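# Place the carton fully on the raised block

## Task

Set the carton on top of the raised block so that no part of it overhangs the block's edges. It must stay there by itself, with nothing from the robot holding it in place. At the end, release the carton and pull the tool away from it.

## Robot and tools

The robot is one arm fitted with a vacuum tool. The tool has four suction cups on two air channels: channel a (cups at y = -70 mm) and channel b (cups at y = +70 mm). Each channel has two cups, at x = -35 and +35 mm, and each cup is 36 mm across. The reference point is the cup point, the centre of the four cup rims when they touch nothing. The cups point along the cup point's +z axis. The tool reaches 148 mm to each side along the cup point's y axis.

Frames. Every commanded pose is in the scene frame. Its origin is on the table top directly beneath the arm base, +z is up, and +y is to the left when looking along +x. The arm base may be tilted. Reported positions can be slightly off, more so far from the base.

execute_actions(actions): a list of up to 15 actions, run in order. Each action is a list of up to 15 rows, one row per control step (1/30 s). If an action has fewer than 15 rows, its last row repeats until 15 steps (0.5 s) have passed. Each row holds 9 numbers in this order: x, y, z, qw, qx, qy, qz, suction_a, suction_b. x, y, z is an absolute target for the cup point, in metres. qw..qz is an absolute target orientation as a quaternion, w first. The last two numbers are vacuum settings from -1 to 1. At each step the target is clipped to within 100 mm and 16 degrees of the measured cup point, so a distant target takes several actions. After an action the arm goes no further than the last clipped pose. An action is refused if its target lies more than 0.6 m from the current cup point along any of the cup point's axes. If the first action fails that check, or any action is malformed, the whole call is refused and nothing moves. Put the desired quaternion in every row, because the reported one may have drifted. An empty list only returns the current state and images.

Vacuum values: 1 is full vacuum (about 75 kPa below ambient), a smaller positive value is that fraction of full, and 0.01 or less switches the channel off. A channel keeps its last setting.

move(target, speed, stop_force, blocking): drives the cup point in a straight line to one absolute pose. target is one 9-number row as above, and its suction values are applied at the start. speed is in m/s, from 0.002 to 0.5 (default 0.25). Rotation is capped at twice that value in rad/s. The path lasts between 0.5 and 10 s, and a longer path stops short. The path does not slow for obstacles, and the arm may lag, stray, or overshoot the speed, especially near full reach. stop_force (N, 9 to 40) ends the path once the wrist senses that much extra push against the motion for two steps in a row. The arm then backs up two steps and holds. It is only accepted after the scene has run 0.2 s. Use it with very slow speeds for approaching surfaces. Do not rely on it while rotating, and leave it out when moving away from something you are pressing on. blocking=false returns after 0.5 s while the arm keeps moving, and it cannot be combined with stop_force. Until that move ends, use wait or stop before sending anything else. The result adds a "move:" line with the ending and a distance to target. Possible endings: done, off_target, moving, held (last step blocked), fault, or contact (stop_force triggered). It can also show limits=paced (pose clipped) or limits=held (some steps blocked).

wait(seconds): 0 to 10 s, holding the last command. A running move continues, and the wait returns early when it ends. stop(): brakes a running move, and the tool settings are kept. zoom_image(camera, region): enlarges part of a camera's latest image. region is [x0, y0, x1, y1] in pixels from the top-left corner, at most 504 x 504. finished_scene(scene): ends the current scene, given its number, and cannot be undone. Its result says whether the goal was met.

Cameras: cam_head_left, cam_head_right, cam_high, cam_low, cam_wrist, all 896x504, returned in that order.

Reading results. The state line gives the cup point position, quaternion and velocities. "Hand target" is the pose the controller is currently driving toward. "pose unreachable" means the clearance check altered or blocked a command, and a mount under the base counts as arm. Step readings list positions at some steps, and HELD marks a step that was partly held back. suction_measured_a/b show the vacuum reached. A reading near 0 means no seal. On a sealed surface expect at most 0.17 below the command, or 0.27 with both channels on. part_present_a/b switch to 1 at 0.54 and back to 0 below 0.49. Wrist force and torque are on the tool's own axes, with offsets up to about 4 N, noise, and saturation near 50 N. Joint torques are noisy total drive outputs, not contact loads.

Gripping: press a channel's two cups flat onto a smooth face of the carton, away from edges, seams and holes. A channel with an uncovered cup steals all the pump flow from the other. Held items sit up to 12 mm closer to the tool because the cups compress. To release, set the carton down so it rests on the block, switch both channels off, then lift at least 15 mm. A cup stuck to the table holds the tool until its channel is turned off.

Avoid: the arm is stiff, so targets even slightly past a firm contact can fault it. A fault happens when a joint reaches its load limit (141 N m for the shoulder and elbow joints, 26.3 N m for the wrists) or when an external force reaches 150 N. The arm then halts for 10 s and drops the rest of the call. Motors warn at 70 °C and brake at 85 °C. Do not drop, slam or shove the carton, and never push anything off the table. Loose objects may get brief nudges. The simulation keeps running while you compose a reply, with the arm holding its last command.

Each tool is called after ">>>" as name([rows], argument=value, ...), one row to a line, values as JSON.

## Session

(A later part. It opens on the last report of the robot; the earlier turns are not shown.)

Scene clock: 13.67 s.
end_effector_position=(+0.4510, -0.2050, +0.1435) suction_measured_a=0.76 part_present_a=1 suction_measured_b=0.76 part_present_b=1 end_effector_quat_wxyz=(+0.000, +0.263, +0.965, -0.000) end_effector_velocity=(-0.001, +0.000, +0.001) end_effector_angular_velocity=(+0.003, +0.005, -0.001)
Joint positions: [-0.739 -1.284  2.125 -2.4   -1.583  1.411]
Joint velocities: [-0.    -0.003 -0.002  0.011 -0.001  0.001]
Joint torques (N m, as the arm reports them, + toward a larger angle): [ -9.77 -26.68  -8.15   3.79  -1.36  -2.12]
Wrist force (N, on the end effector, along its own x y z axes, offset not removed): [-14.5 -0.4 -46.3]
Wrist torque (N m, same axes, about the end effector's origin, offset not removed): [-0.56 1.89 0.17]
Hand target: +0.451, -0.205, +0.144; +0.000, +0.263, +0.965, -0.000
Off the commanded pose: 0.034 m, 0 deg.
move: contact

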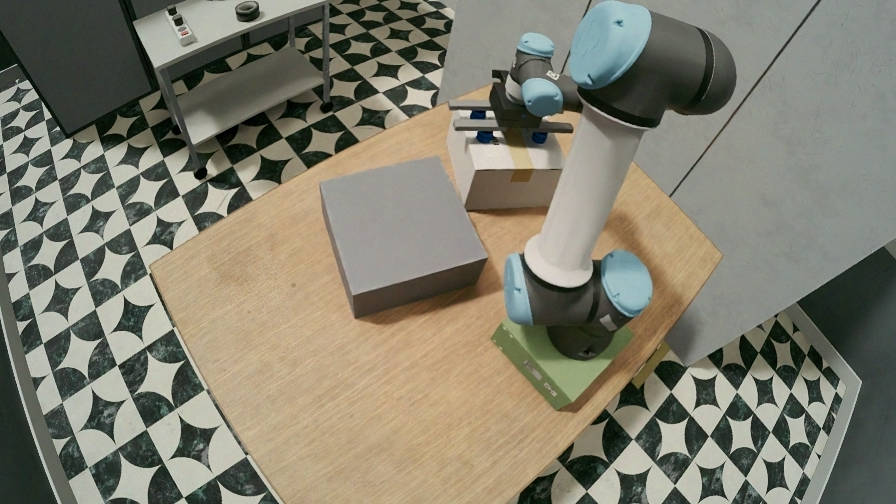

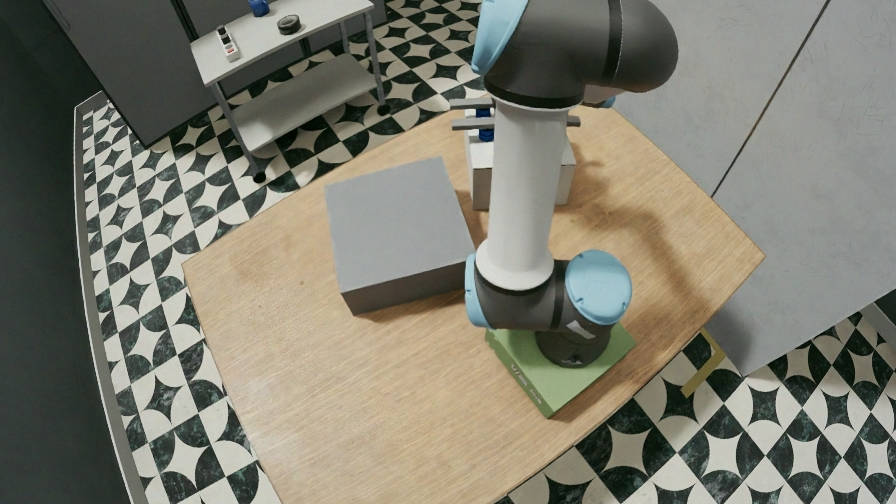

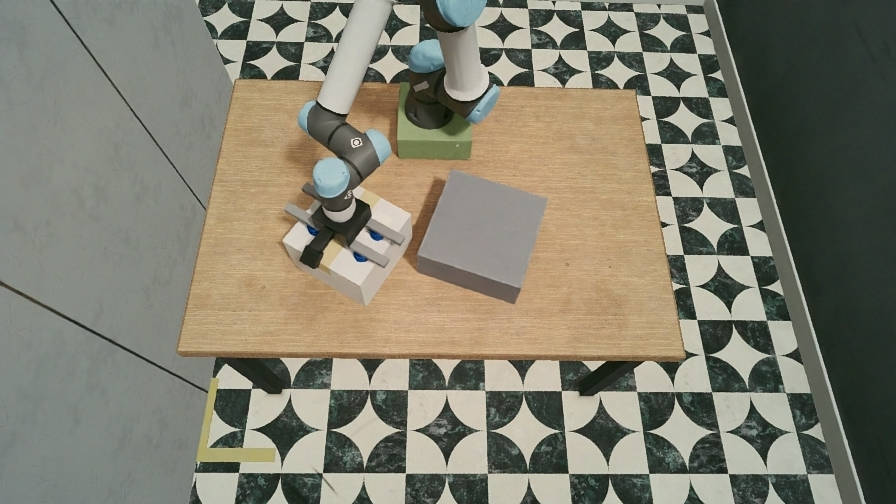

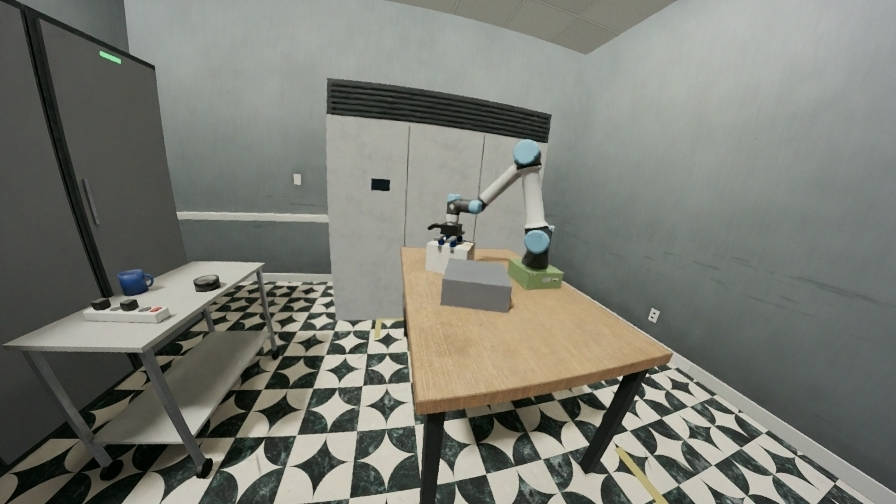

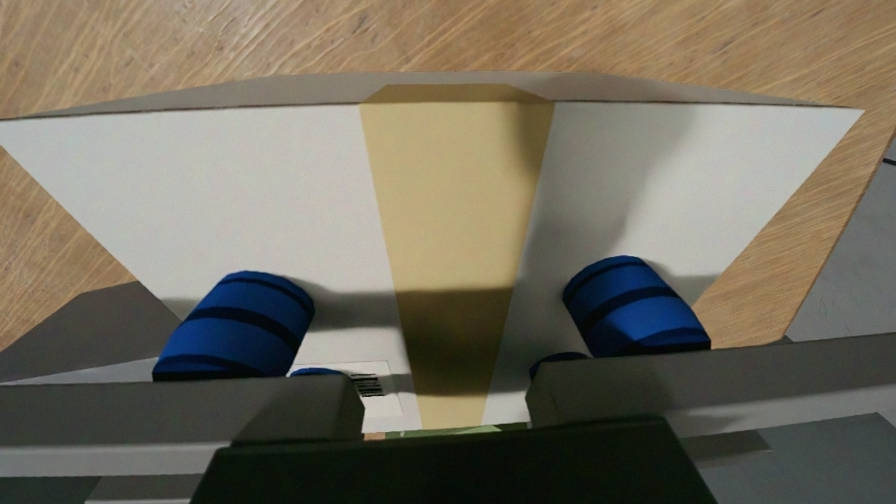

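>>> move(target=[0.451,-0.205,0.31,0,0.263,0.965,0,1,1], speed=0.15)

>>> move(target=[0.42,0.165,0.30,0,0.165,0.986,0,1,1], speed=0.17)

>>> zoom_image(camera="cam_high", region=[370,110,650,330])

>>> zoom_image(camera="cam_low", region=[400,190,580,330])

Scene clock: 16.23 s.
end_effector_position=(+0.4510, -0.2050, +0.3100) suction_measured_a=0.78 part_present_a=1 suction_measured_b=0.78 part_present_b=1 end_effector_quat_wxyz=(+0.000, +0.263, +0.965, +0.000) end_effector_velocity=(-0.000, +0.000, +0.001) end_effector_angular_velocity=(+0.002, +0.002, +0.002)
Joint positions: [-0.734 -1.526  1.898 -1.931 -1.583  1.415]
Joint velocities: [ 0.    -0.    -0.003  0.006  0.    -0.001]
Joint torques (N m, as the arm reports them, + toward a larger angle): [ 13.44 -48.63 -45.52  -3.57  -0.32   1.79]
Wrist force (N, on the end effector, along its own x y z axes, offset not removed): [-2.0 0.7 23.1]
Wrist torque (N m, same axes, about the end effector's origin, offset not removed): [-0.03 -0.11 0.19]
Hand target: +0.451, -0.205, +0.310; +0.000, +0.263, +0.965, -0.000
Off the commanded pose: 0.000 m, 0 deg.
move: done

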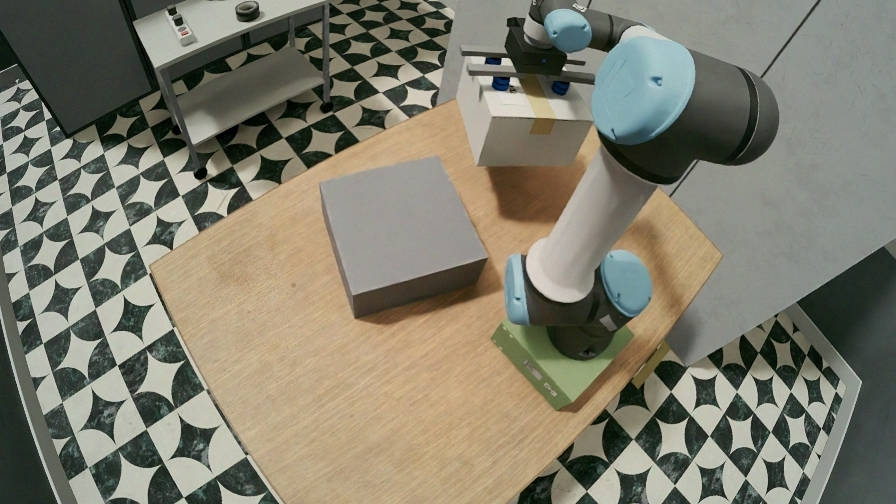

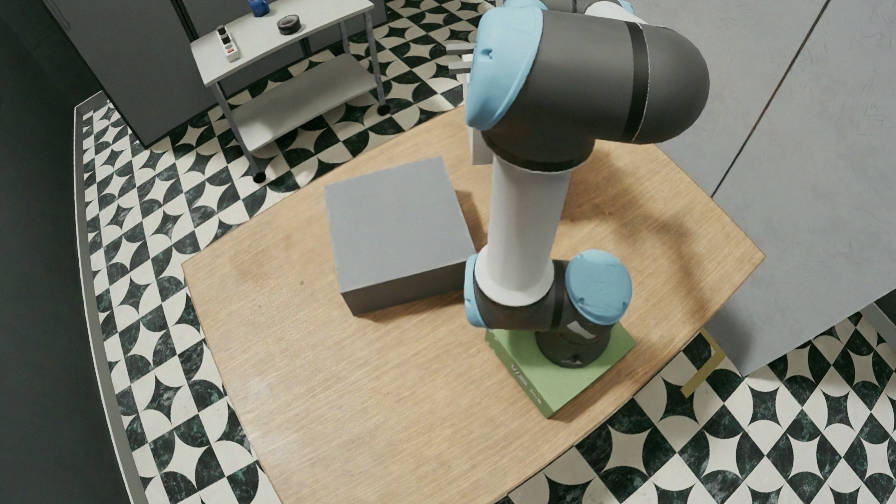

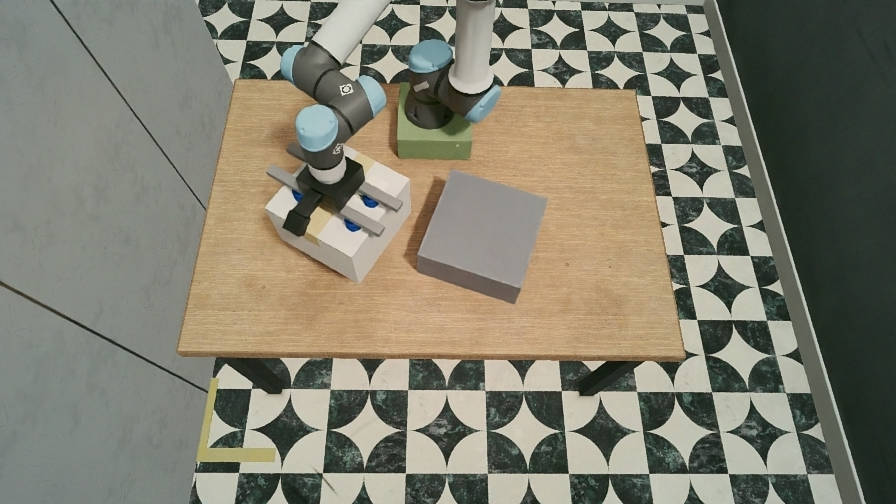

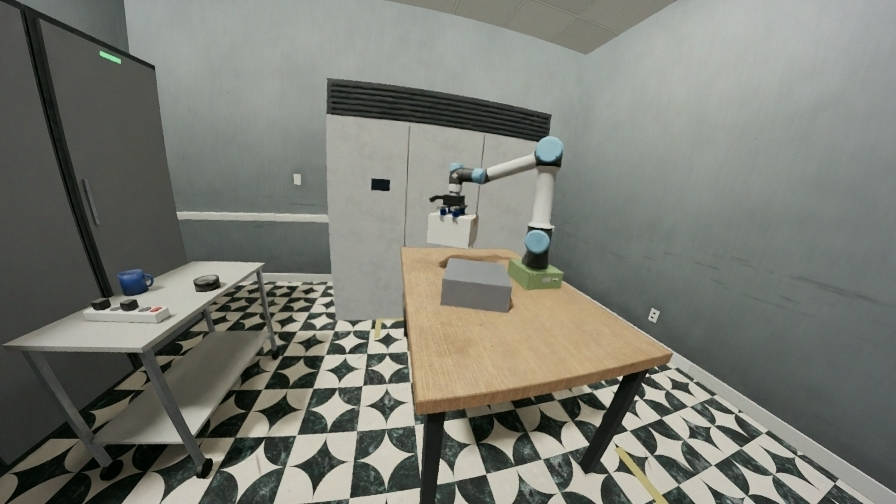

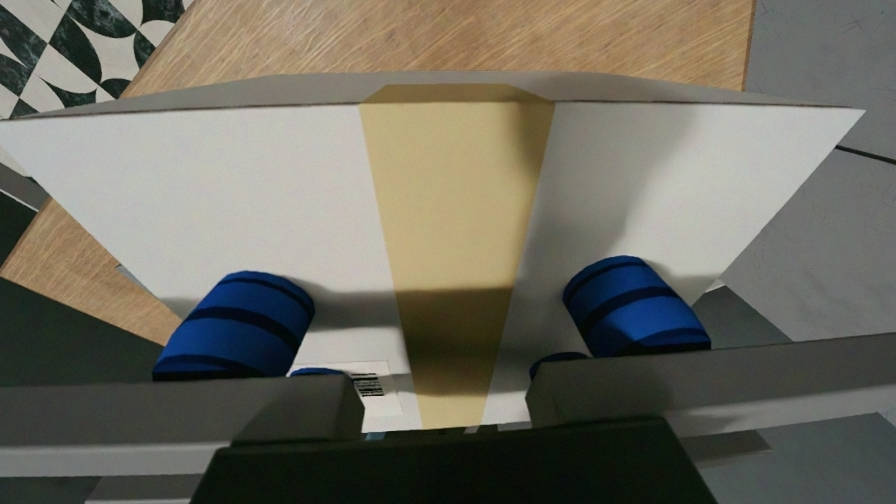

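Scene clock: 18.93 s.
end_effector_position=(+0.4201, +0.1651, +0.3001) suction_measured_a=0.78 part_present_a=1 suction_measured_b=0.78 part_present_b=1 end_effector_quat_wxyz=(-0.000, +0.165, +0.986, -0.000) end_effector_velocity=(-0.000, +0.002, -0.000) end_effector_angular_velocity=(-0.001, +0.001, +0.002)
Joint positions: [ 0.029 -1.623  2.021 -1.951 -1.572  1.978]
Joint velocities: [ 0.005  0.002 -0.001 -0.    -0.001  0.003]
Joint torques (N m, as the arm reports them, + toward a larger angle): [ 13.15 -20.44 -46.15  -7.57  -2.35   1.61]
Wrist force (N, on the end effector, along its own x y z axes, offset not removed): [0.4 1.4 21.7]
Wrist torque (N m, same axes, about the end effector's origin, offset not removed): [0.07 -0.89 0.02]
Hand target: +0.420, +0.165, +0.300; -0.000, +0.165, +0.986, -0.000
Off the commanded pose: 0.000 m, 0 deg.
move: done

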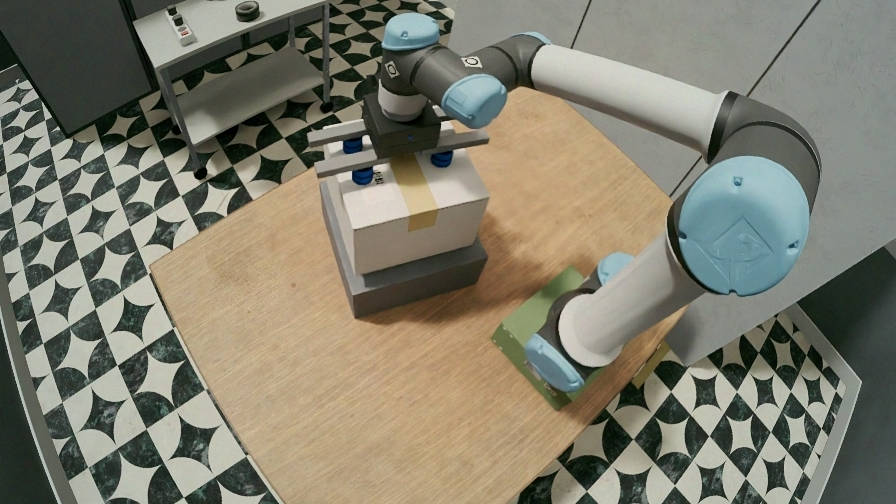

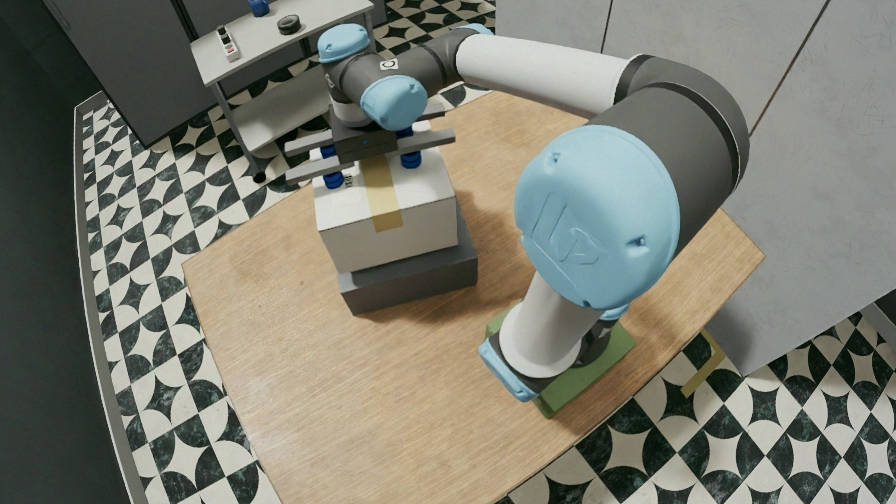

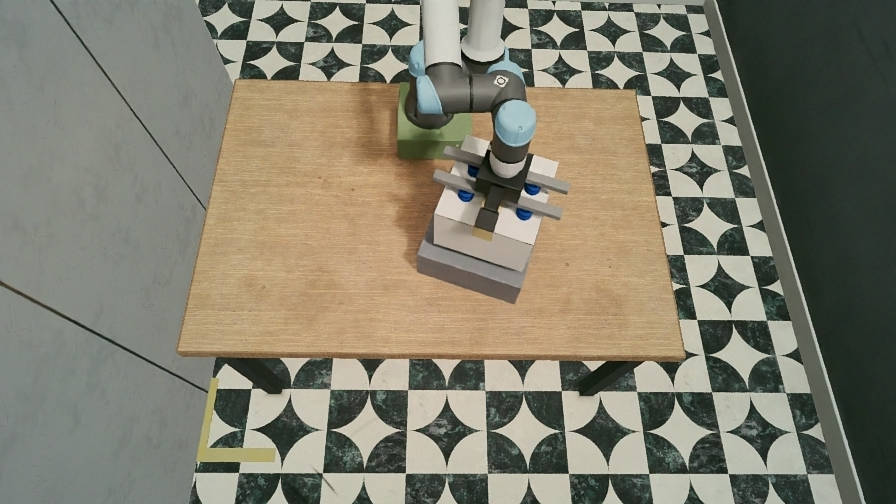

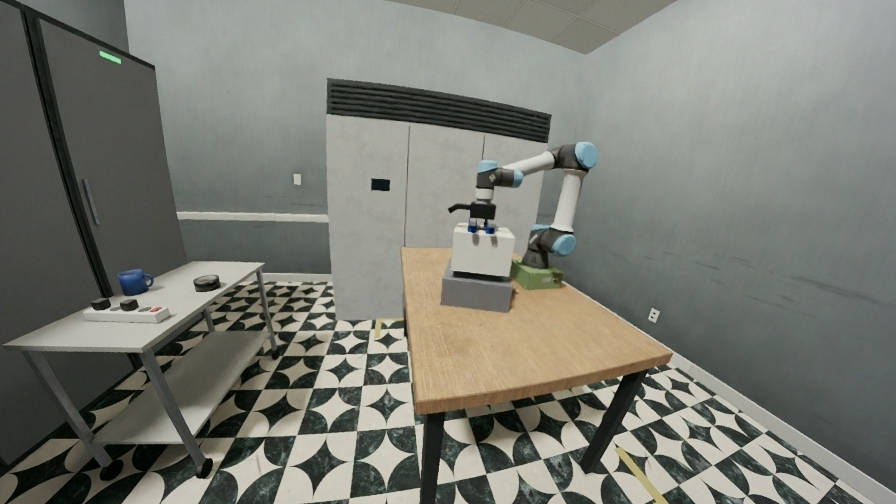

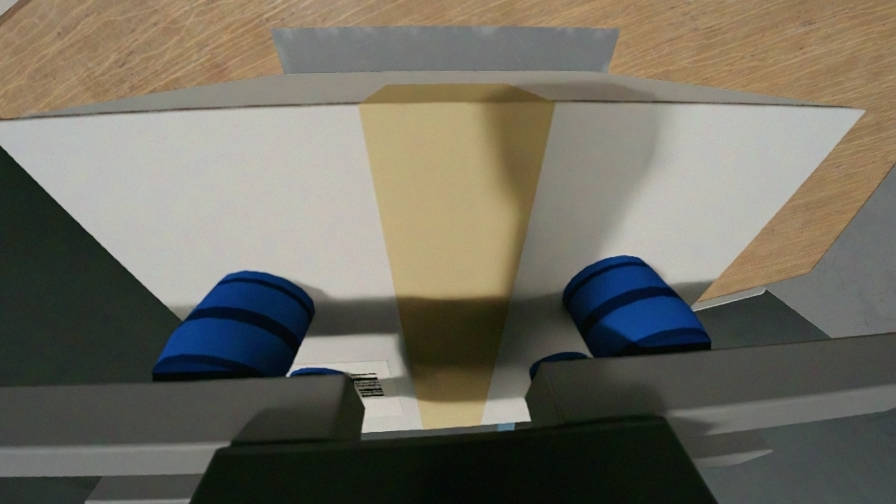

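Region (370, 110, 650, 330) of cam_high's 896x504 image, scaled by 1.800, with more detail than that image has; it fills the top 396 rows of this view, and the rest is white.

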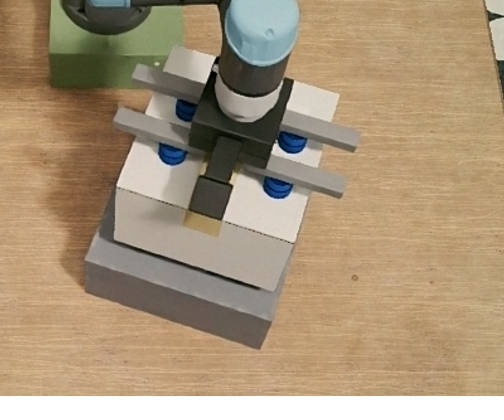

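Region (400, 190, 580, 330) of cam_low's 896x504 image, scaled by 2.800, with more detail than that image has.

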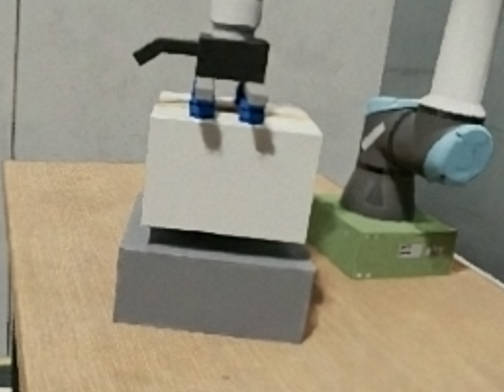

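>>> move(target=[0.42,0.165,0.28,0,0.165,0.986,0,1,1], speed=0.03)

>>> zoom_image(camera="cam_high", region=[370,110,650,330])

>>> zoom_image(camera="cam_low", region=[400,190,580,330])

>>> zoom_image(camera="cam_head_left", region=[280,100,540,340])

Scene clock: 21.17 s.
end_effector_position=(+0.4200, +0.1650, +0.2801) suction_measured_a=0.78 part_present_a=1 suction_measured_b=0.78 part_present_b=1 end_effector_quat_wxyz=(-0.000, +0.165, +0.986, -0.000) end_effector_velocity=(-0.000, +0.000, -0.002) end_effector_angular_velocity=(+0.001, +0.000, +0.001)
Joint positions: [ 0.028 -1.603  2.058 -2.008 -1.571  1.977]
Joint velocities: [ 0.     0.002  0.004 -0.005  0.001 -0.   ]
Joint torques (N m, as the arm reports them, + toward a larger angle): [ -9.38 -20.37 -30.67  -7.52   2.67  -1.94]
Wrist force (N, on the end effector, along its own x y z axes, offset not removed): [-4.1 0.1 25.0]
Wrist torque (N m, same axes, about the end effector's origin, offset not removed): [-0.37 0.11 0.14]
Hand target: +0.420, +0.165, +0.280; -0.000, +0.165, +0.986, -0.000
Off the commanded pose: 0.000 m, 0 deg.
move: done

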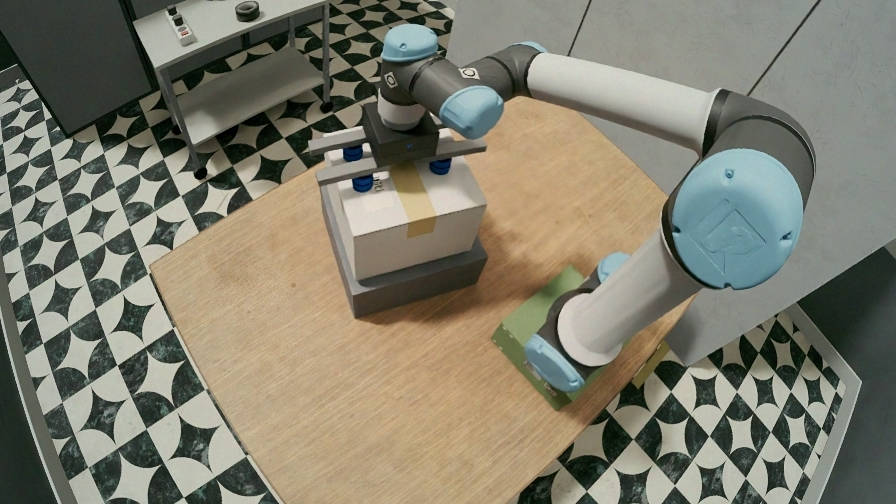

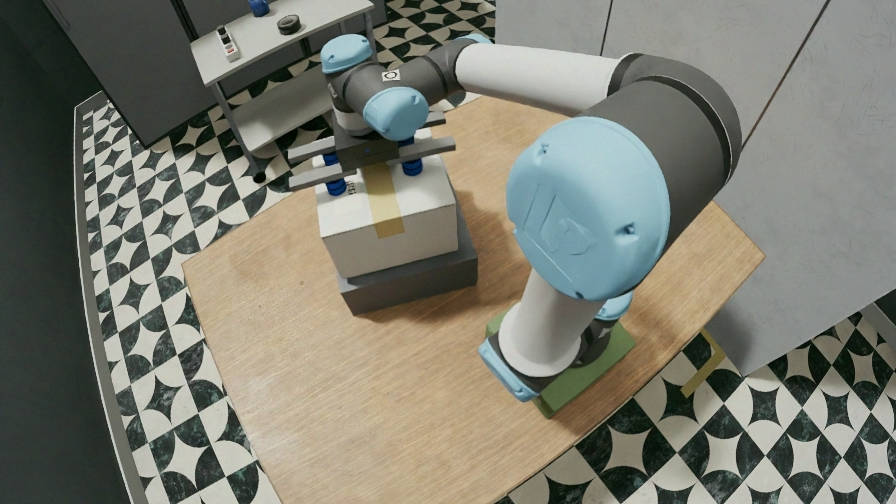

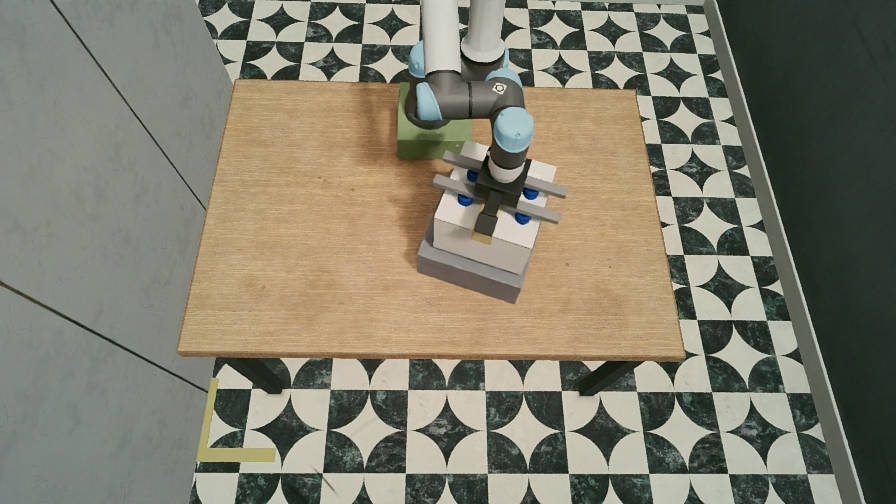

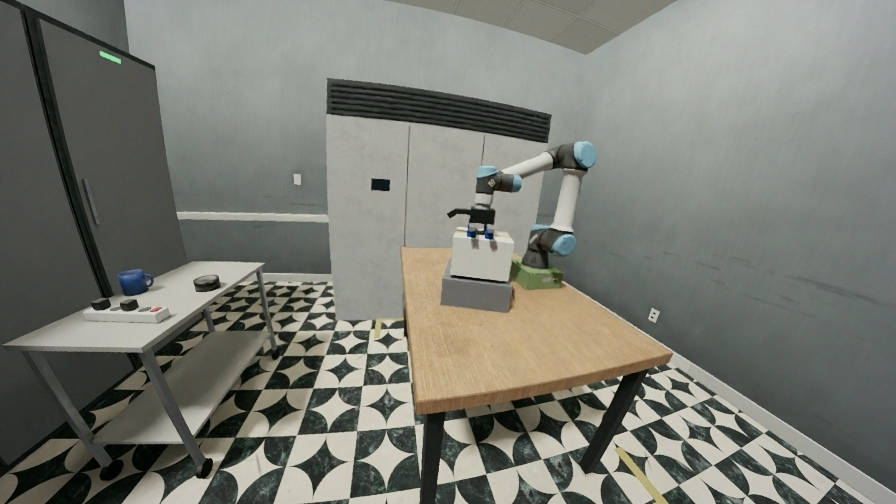

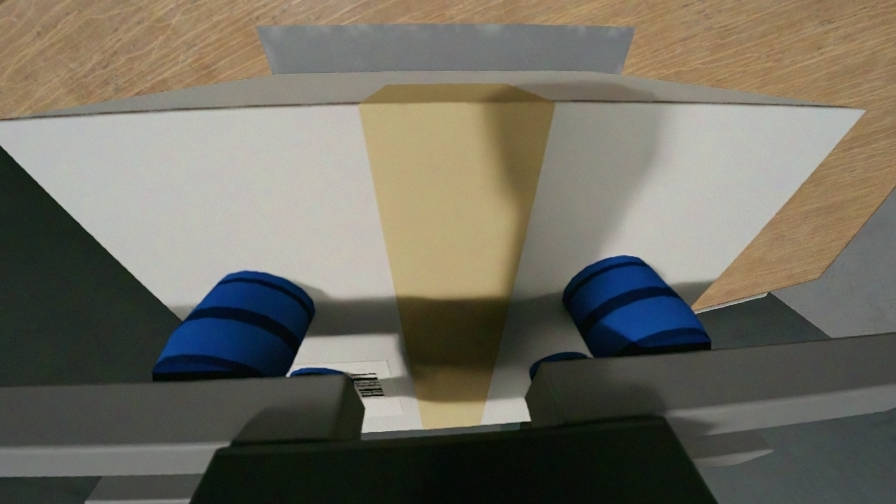

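Region (370, 110, 650, 330) of cam_high's 896x504 image, scaled by 1.800, with more detail than that image has; it fills the top 396 rows of this view, and the rest is white.

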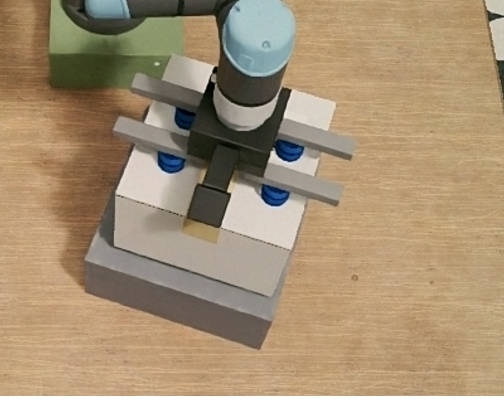

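Region (400, 190, 580, 330) of cam_low's 896x504 image, scaled by 2.800, with more detail than that image has.

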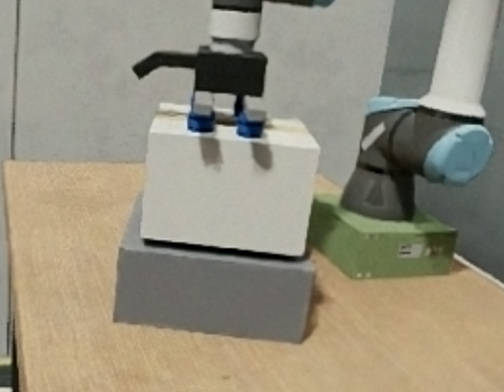

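Region (280, 100, 540, 340) of cam_head_left's 896x504 image, scaled by 1.938, with more detail than that image has; it fills the top 465 rows of this view, and the rest is white.

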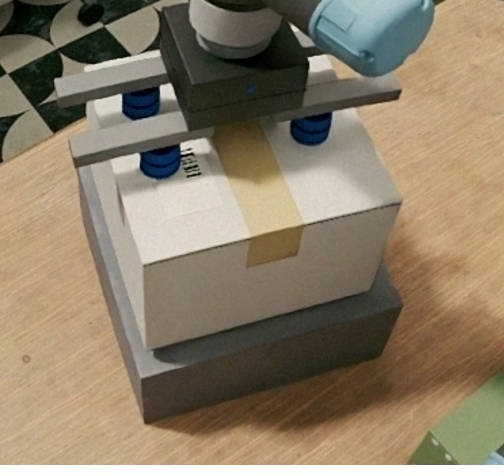

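>>> move(target=[0.416,0.154,0.28,0,0.165,0.986,0,1,1], speed=0.03)

>>> move(target=[0.416,0.154,0.23,0,0.165,0.986,0,1,1], speed=0.008, stop_force=10)

>>> zoom_image(camera="cam_high", region=[370,110,650,330])

>>> zoom_image(camera="cam_low", region=[400,190,580,330])

>>> zoom_image(camera="cam_head_left", region=[280,100,540,340])

Scene clock: 27.30 s.
end_effector_position=(+0.4161, +0.1542, +0.2800) suction_measured_a=0.78 part_present_a=1 suction_measured_b=0.78 part_present_b=1 end_effector_quat_wxyz=(-0.000, +0.165, +0.986, +0.000) end_effector_velocity=(-0.001, -0.002, -0.000) end_effector_angular_velocity=(+0.000, +0.002, +0.000)
Joint positions: [ 0.004 -1.622  2.076 -2.008 -1.571  1.953]
Joint velocities: [-0.004 -0.002  0.002  0.001  0.    -0.004]
Joint torques (N m, as the arm reports them, + toward a larger angle): [-10.48 -41.01 -30.01  -3.53  -2.4   -1.81]
Wrist force (N, on the end effector, along its own x y z axes, offset not removed): [-2.4 1.2 23.9]
Wrist torque (N m, same axes, about the end effector's origin, offset not removed): [-0.12 -0.27 -0.10]
Hand target: +0.416, +0.154, +0.280; -0.000, +0.165, +0.986, +0.000
Off the commanded pose: 0.000 m, 0 deg.
move: done

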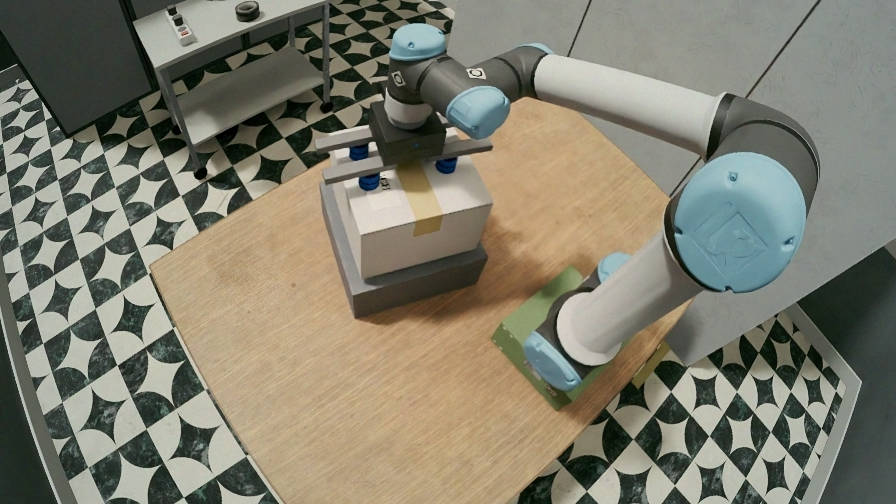

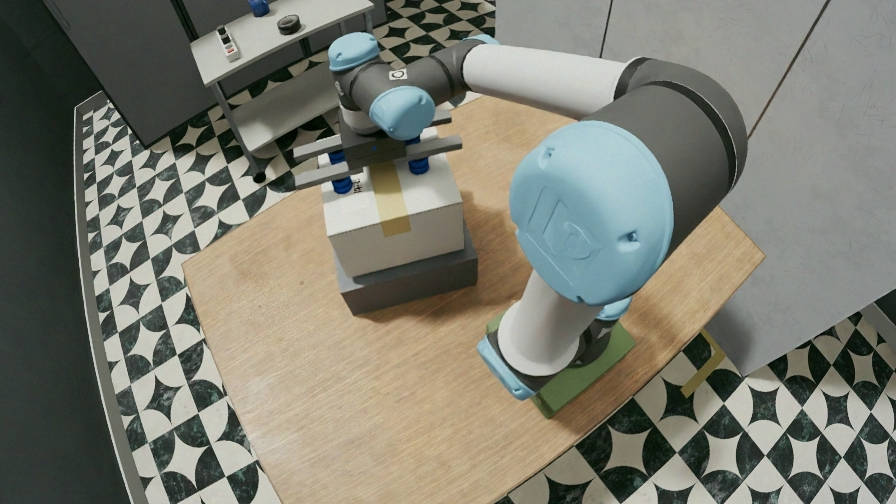

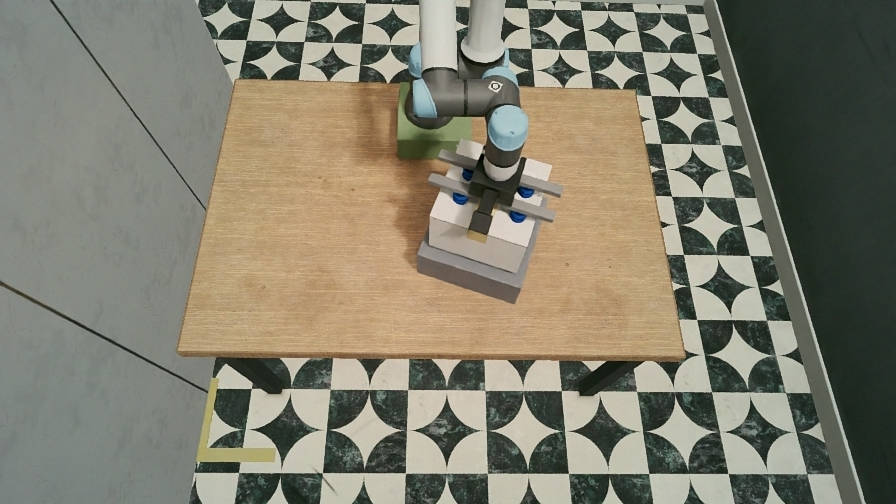

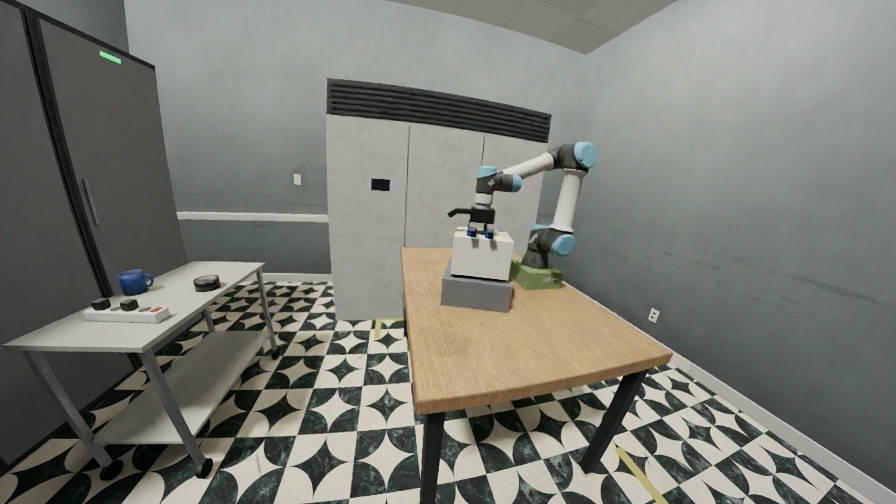

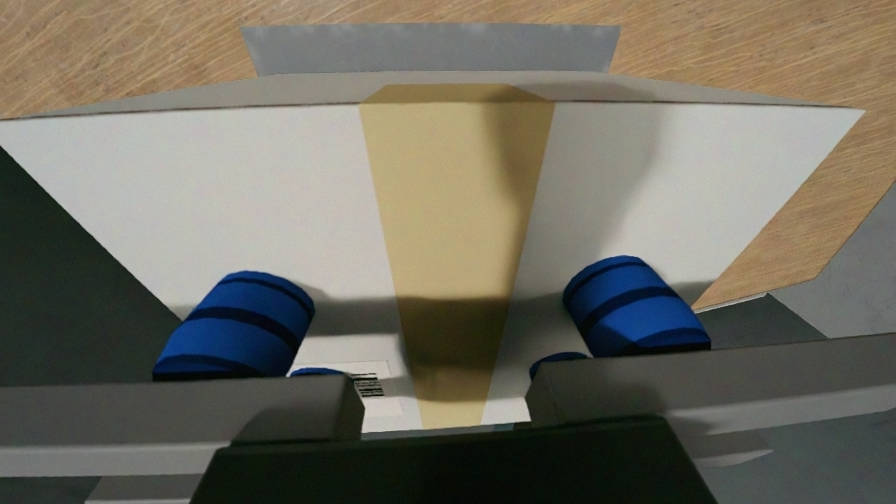

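Scene clock: 29.67 s.
end_effector_position=(+0.4161, +0.1541, +0.2640) suction_measured_a=0.78 part_present_a=1 suction_measured_b=0.78 part_present_b=1 end_effector_quat_wxyz=(-0.000, +0.165, +0.986, +0.000) end_effector_velocity=(-0.001, -0.000, +0.001) end_effector_angular_velocity=(-0.001, +0.005, +0.001)
Joint positions: [ 0.004 -1.603  2.104 -2.055 -1.571  1.953]
Joint velocities: [-0.    -0.001 -0.003  0.008 -0.    -0.001]
Joint torques (N m, as the arm reports them, + toward a larger angle): [  5.47 -26.08 -30.56  -1.44  -1.98  -1.58]
Wrist force (N, on the end effector, along its own x y z axes, offset not removed): [10.4 -0.5 -18.3]
Wrist torque (N m, same axes, about the end effector's origin, offset not removed): [-0.02 -0.81 -0.25]
Hand target: +0.416, +0.154, +0.264; +0.000, +0.165, +0.986, +0.000
Off the commanded pose: 0.034 m, 0 deg.
move: contact

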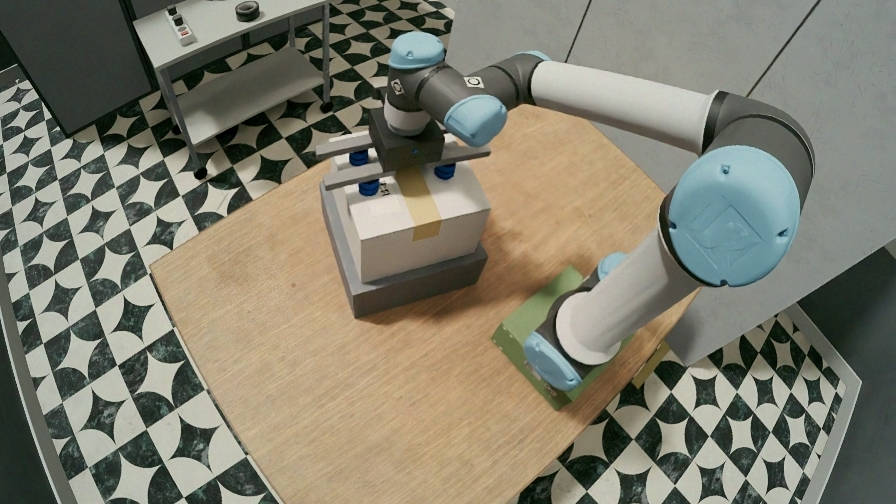

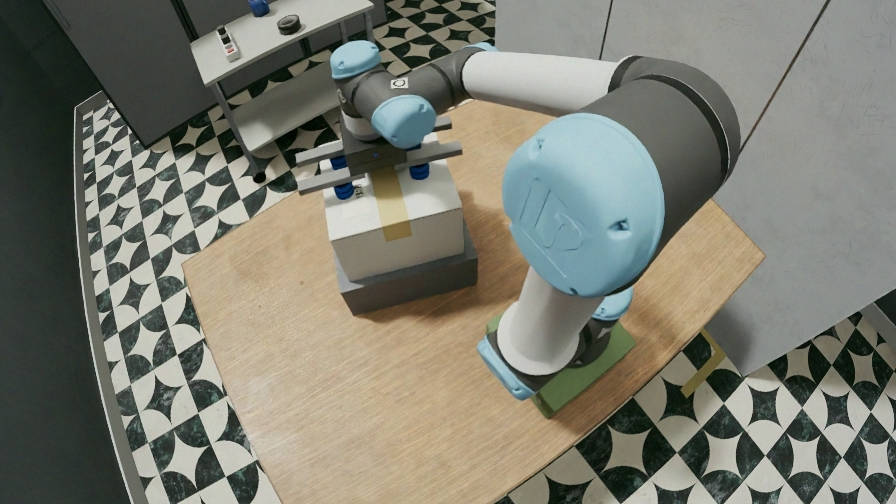

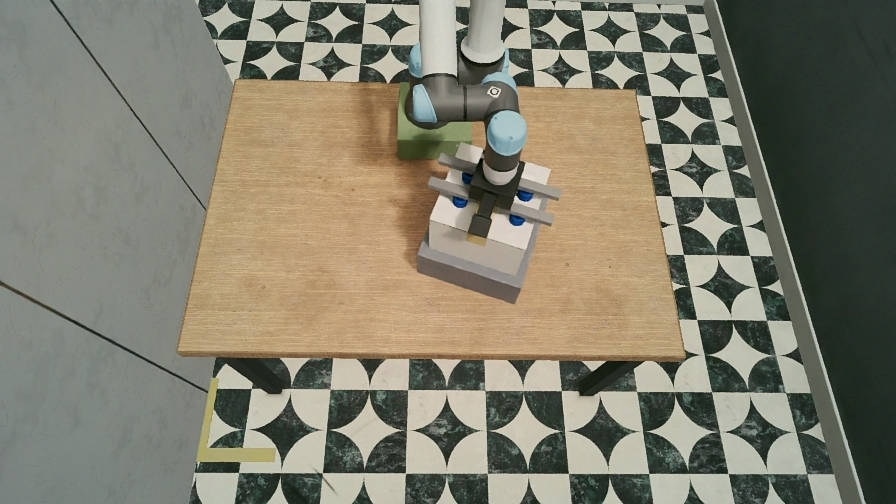

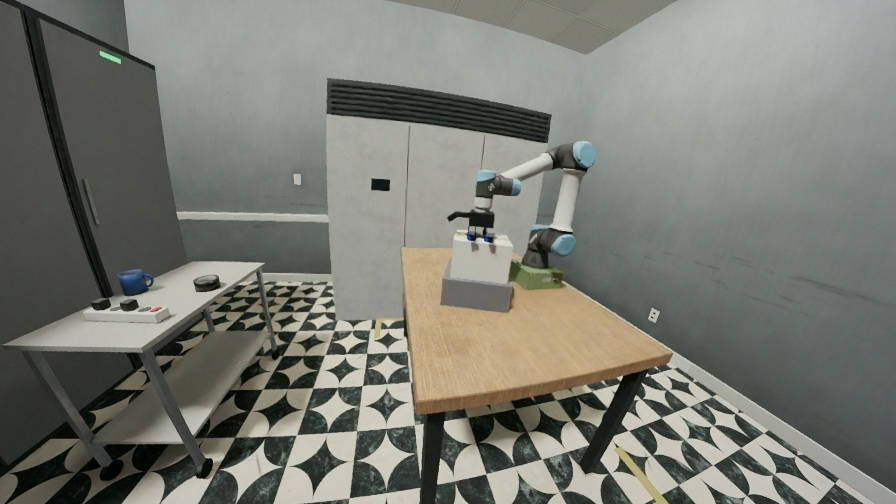

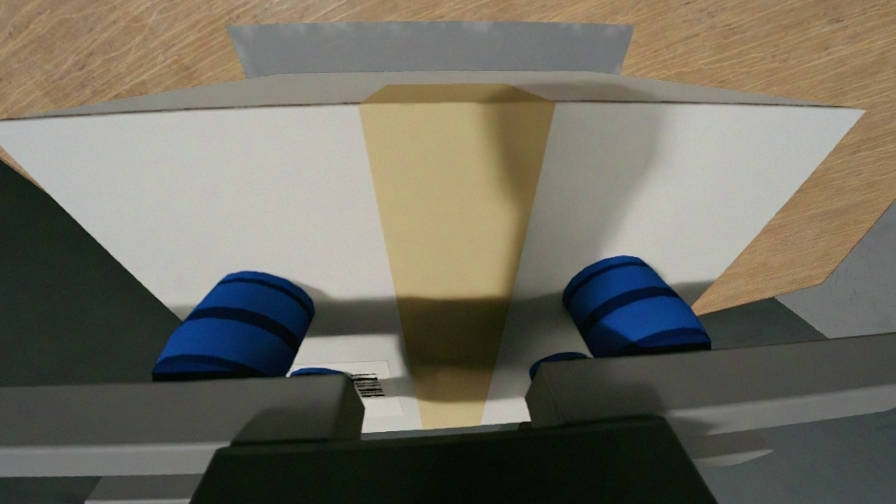

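Region (370, 110, 650, 330) of cam_high's 896x504 image, scaled by 1.800, with more detail than that image has; it fills the top 396 rows of this view, and the rest is white.

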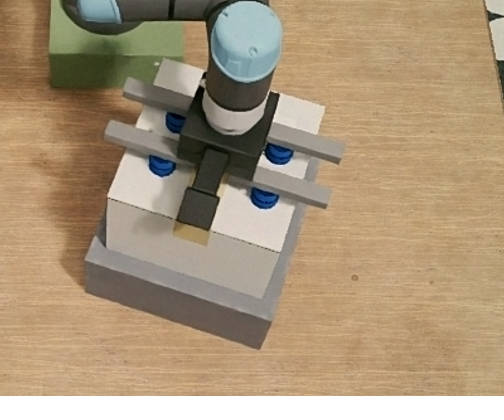

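Region (400, 190, 580, 330) of cam_low's 896x504 image, scaled by 2.800, with more detail than that image has.

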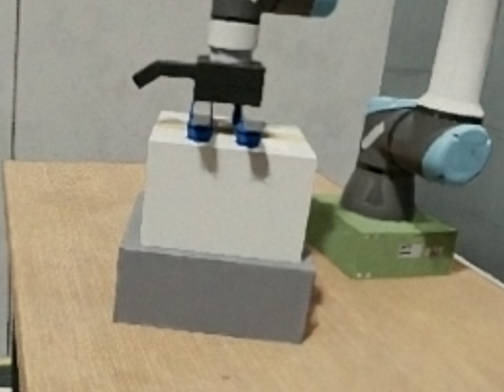

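Region (280, 100, 540, 340) of cam_head_left's 896x504 image, scaled by 1.938, with more detail than that image has; it fills the top 465 rows of this view, and the rest is white.

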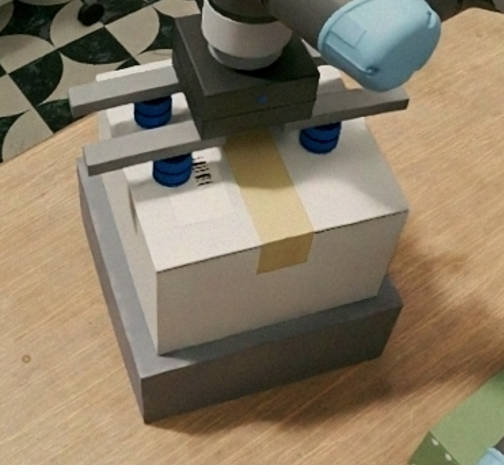

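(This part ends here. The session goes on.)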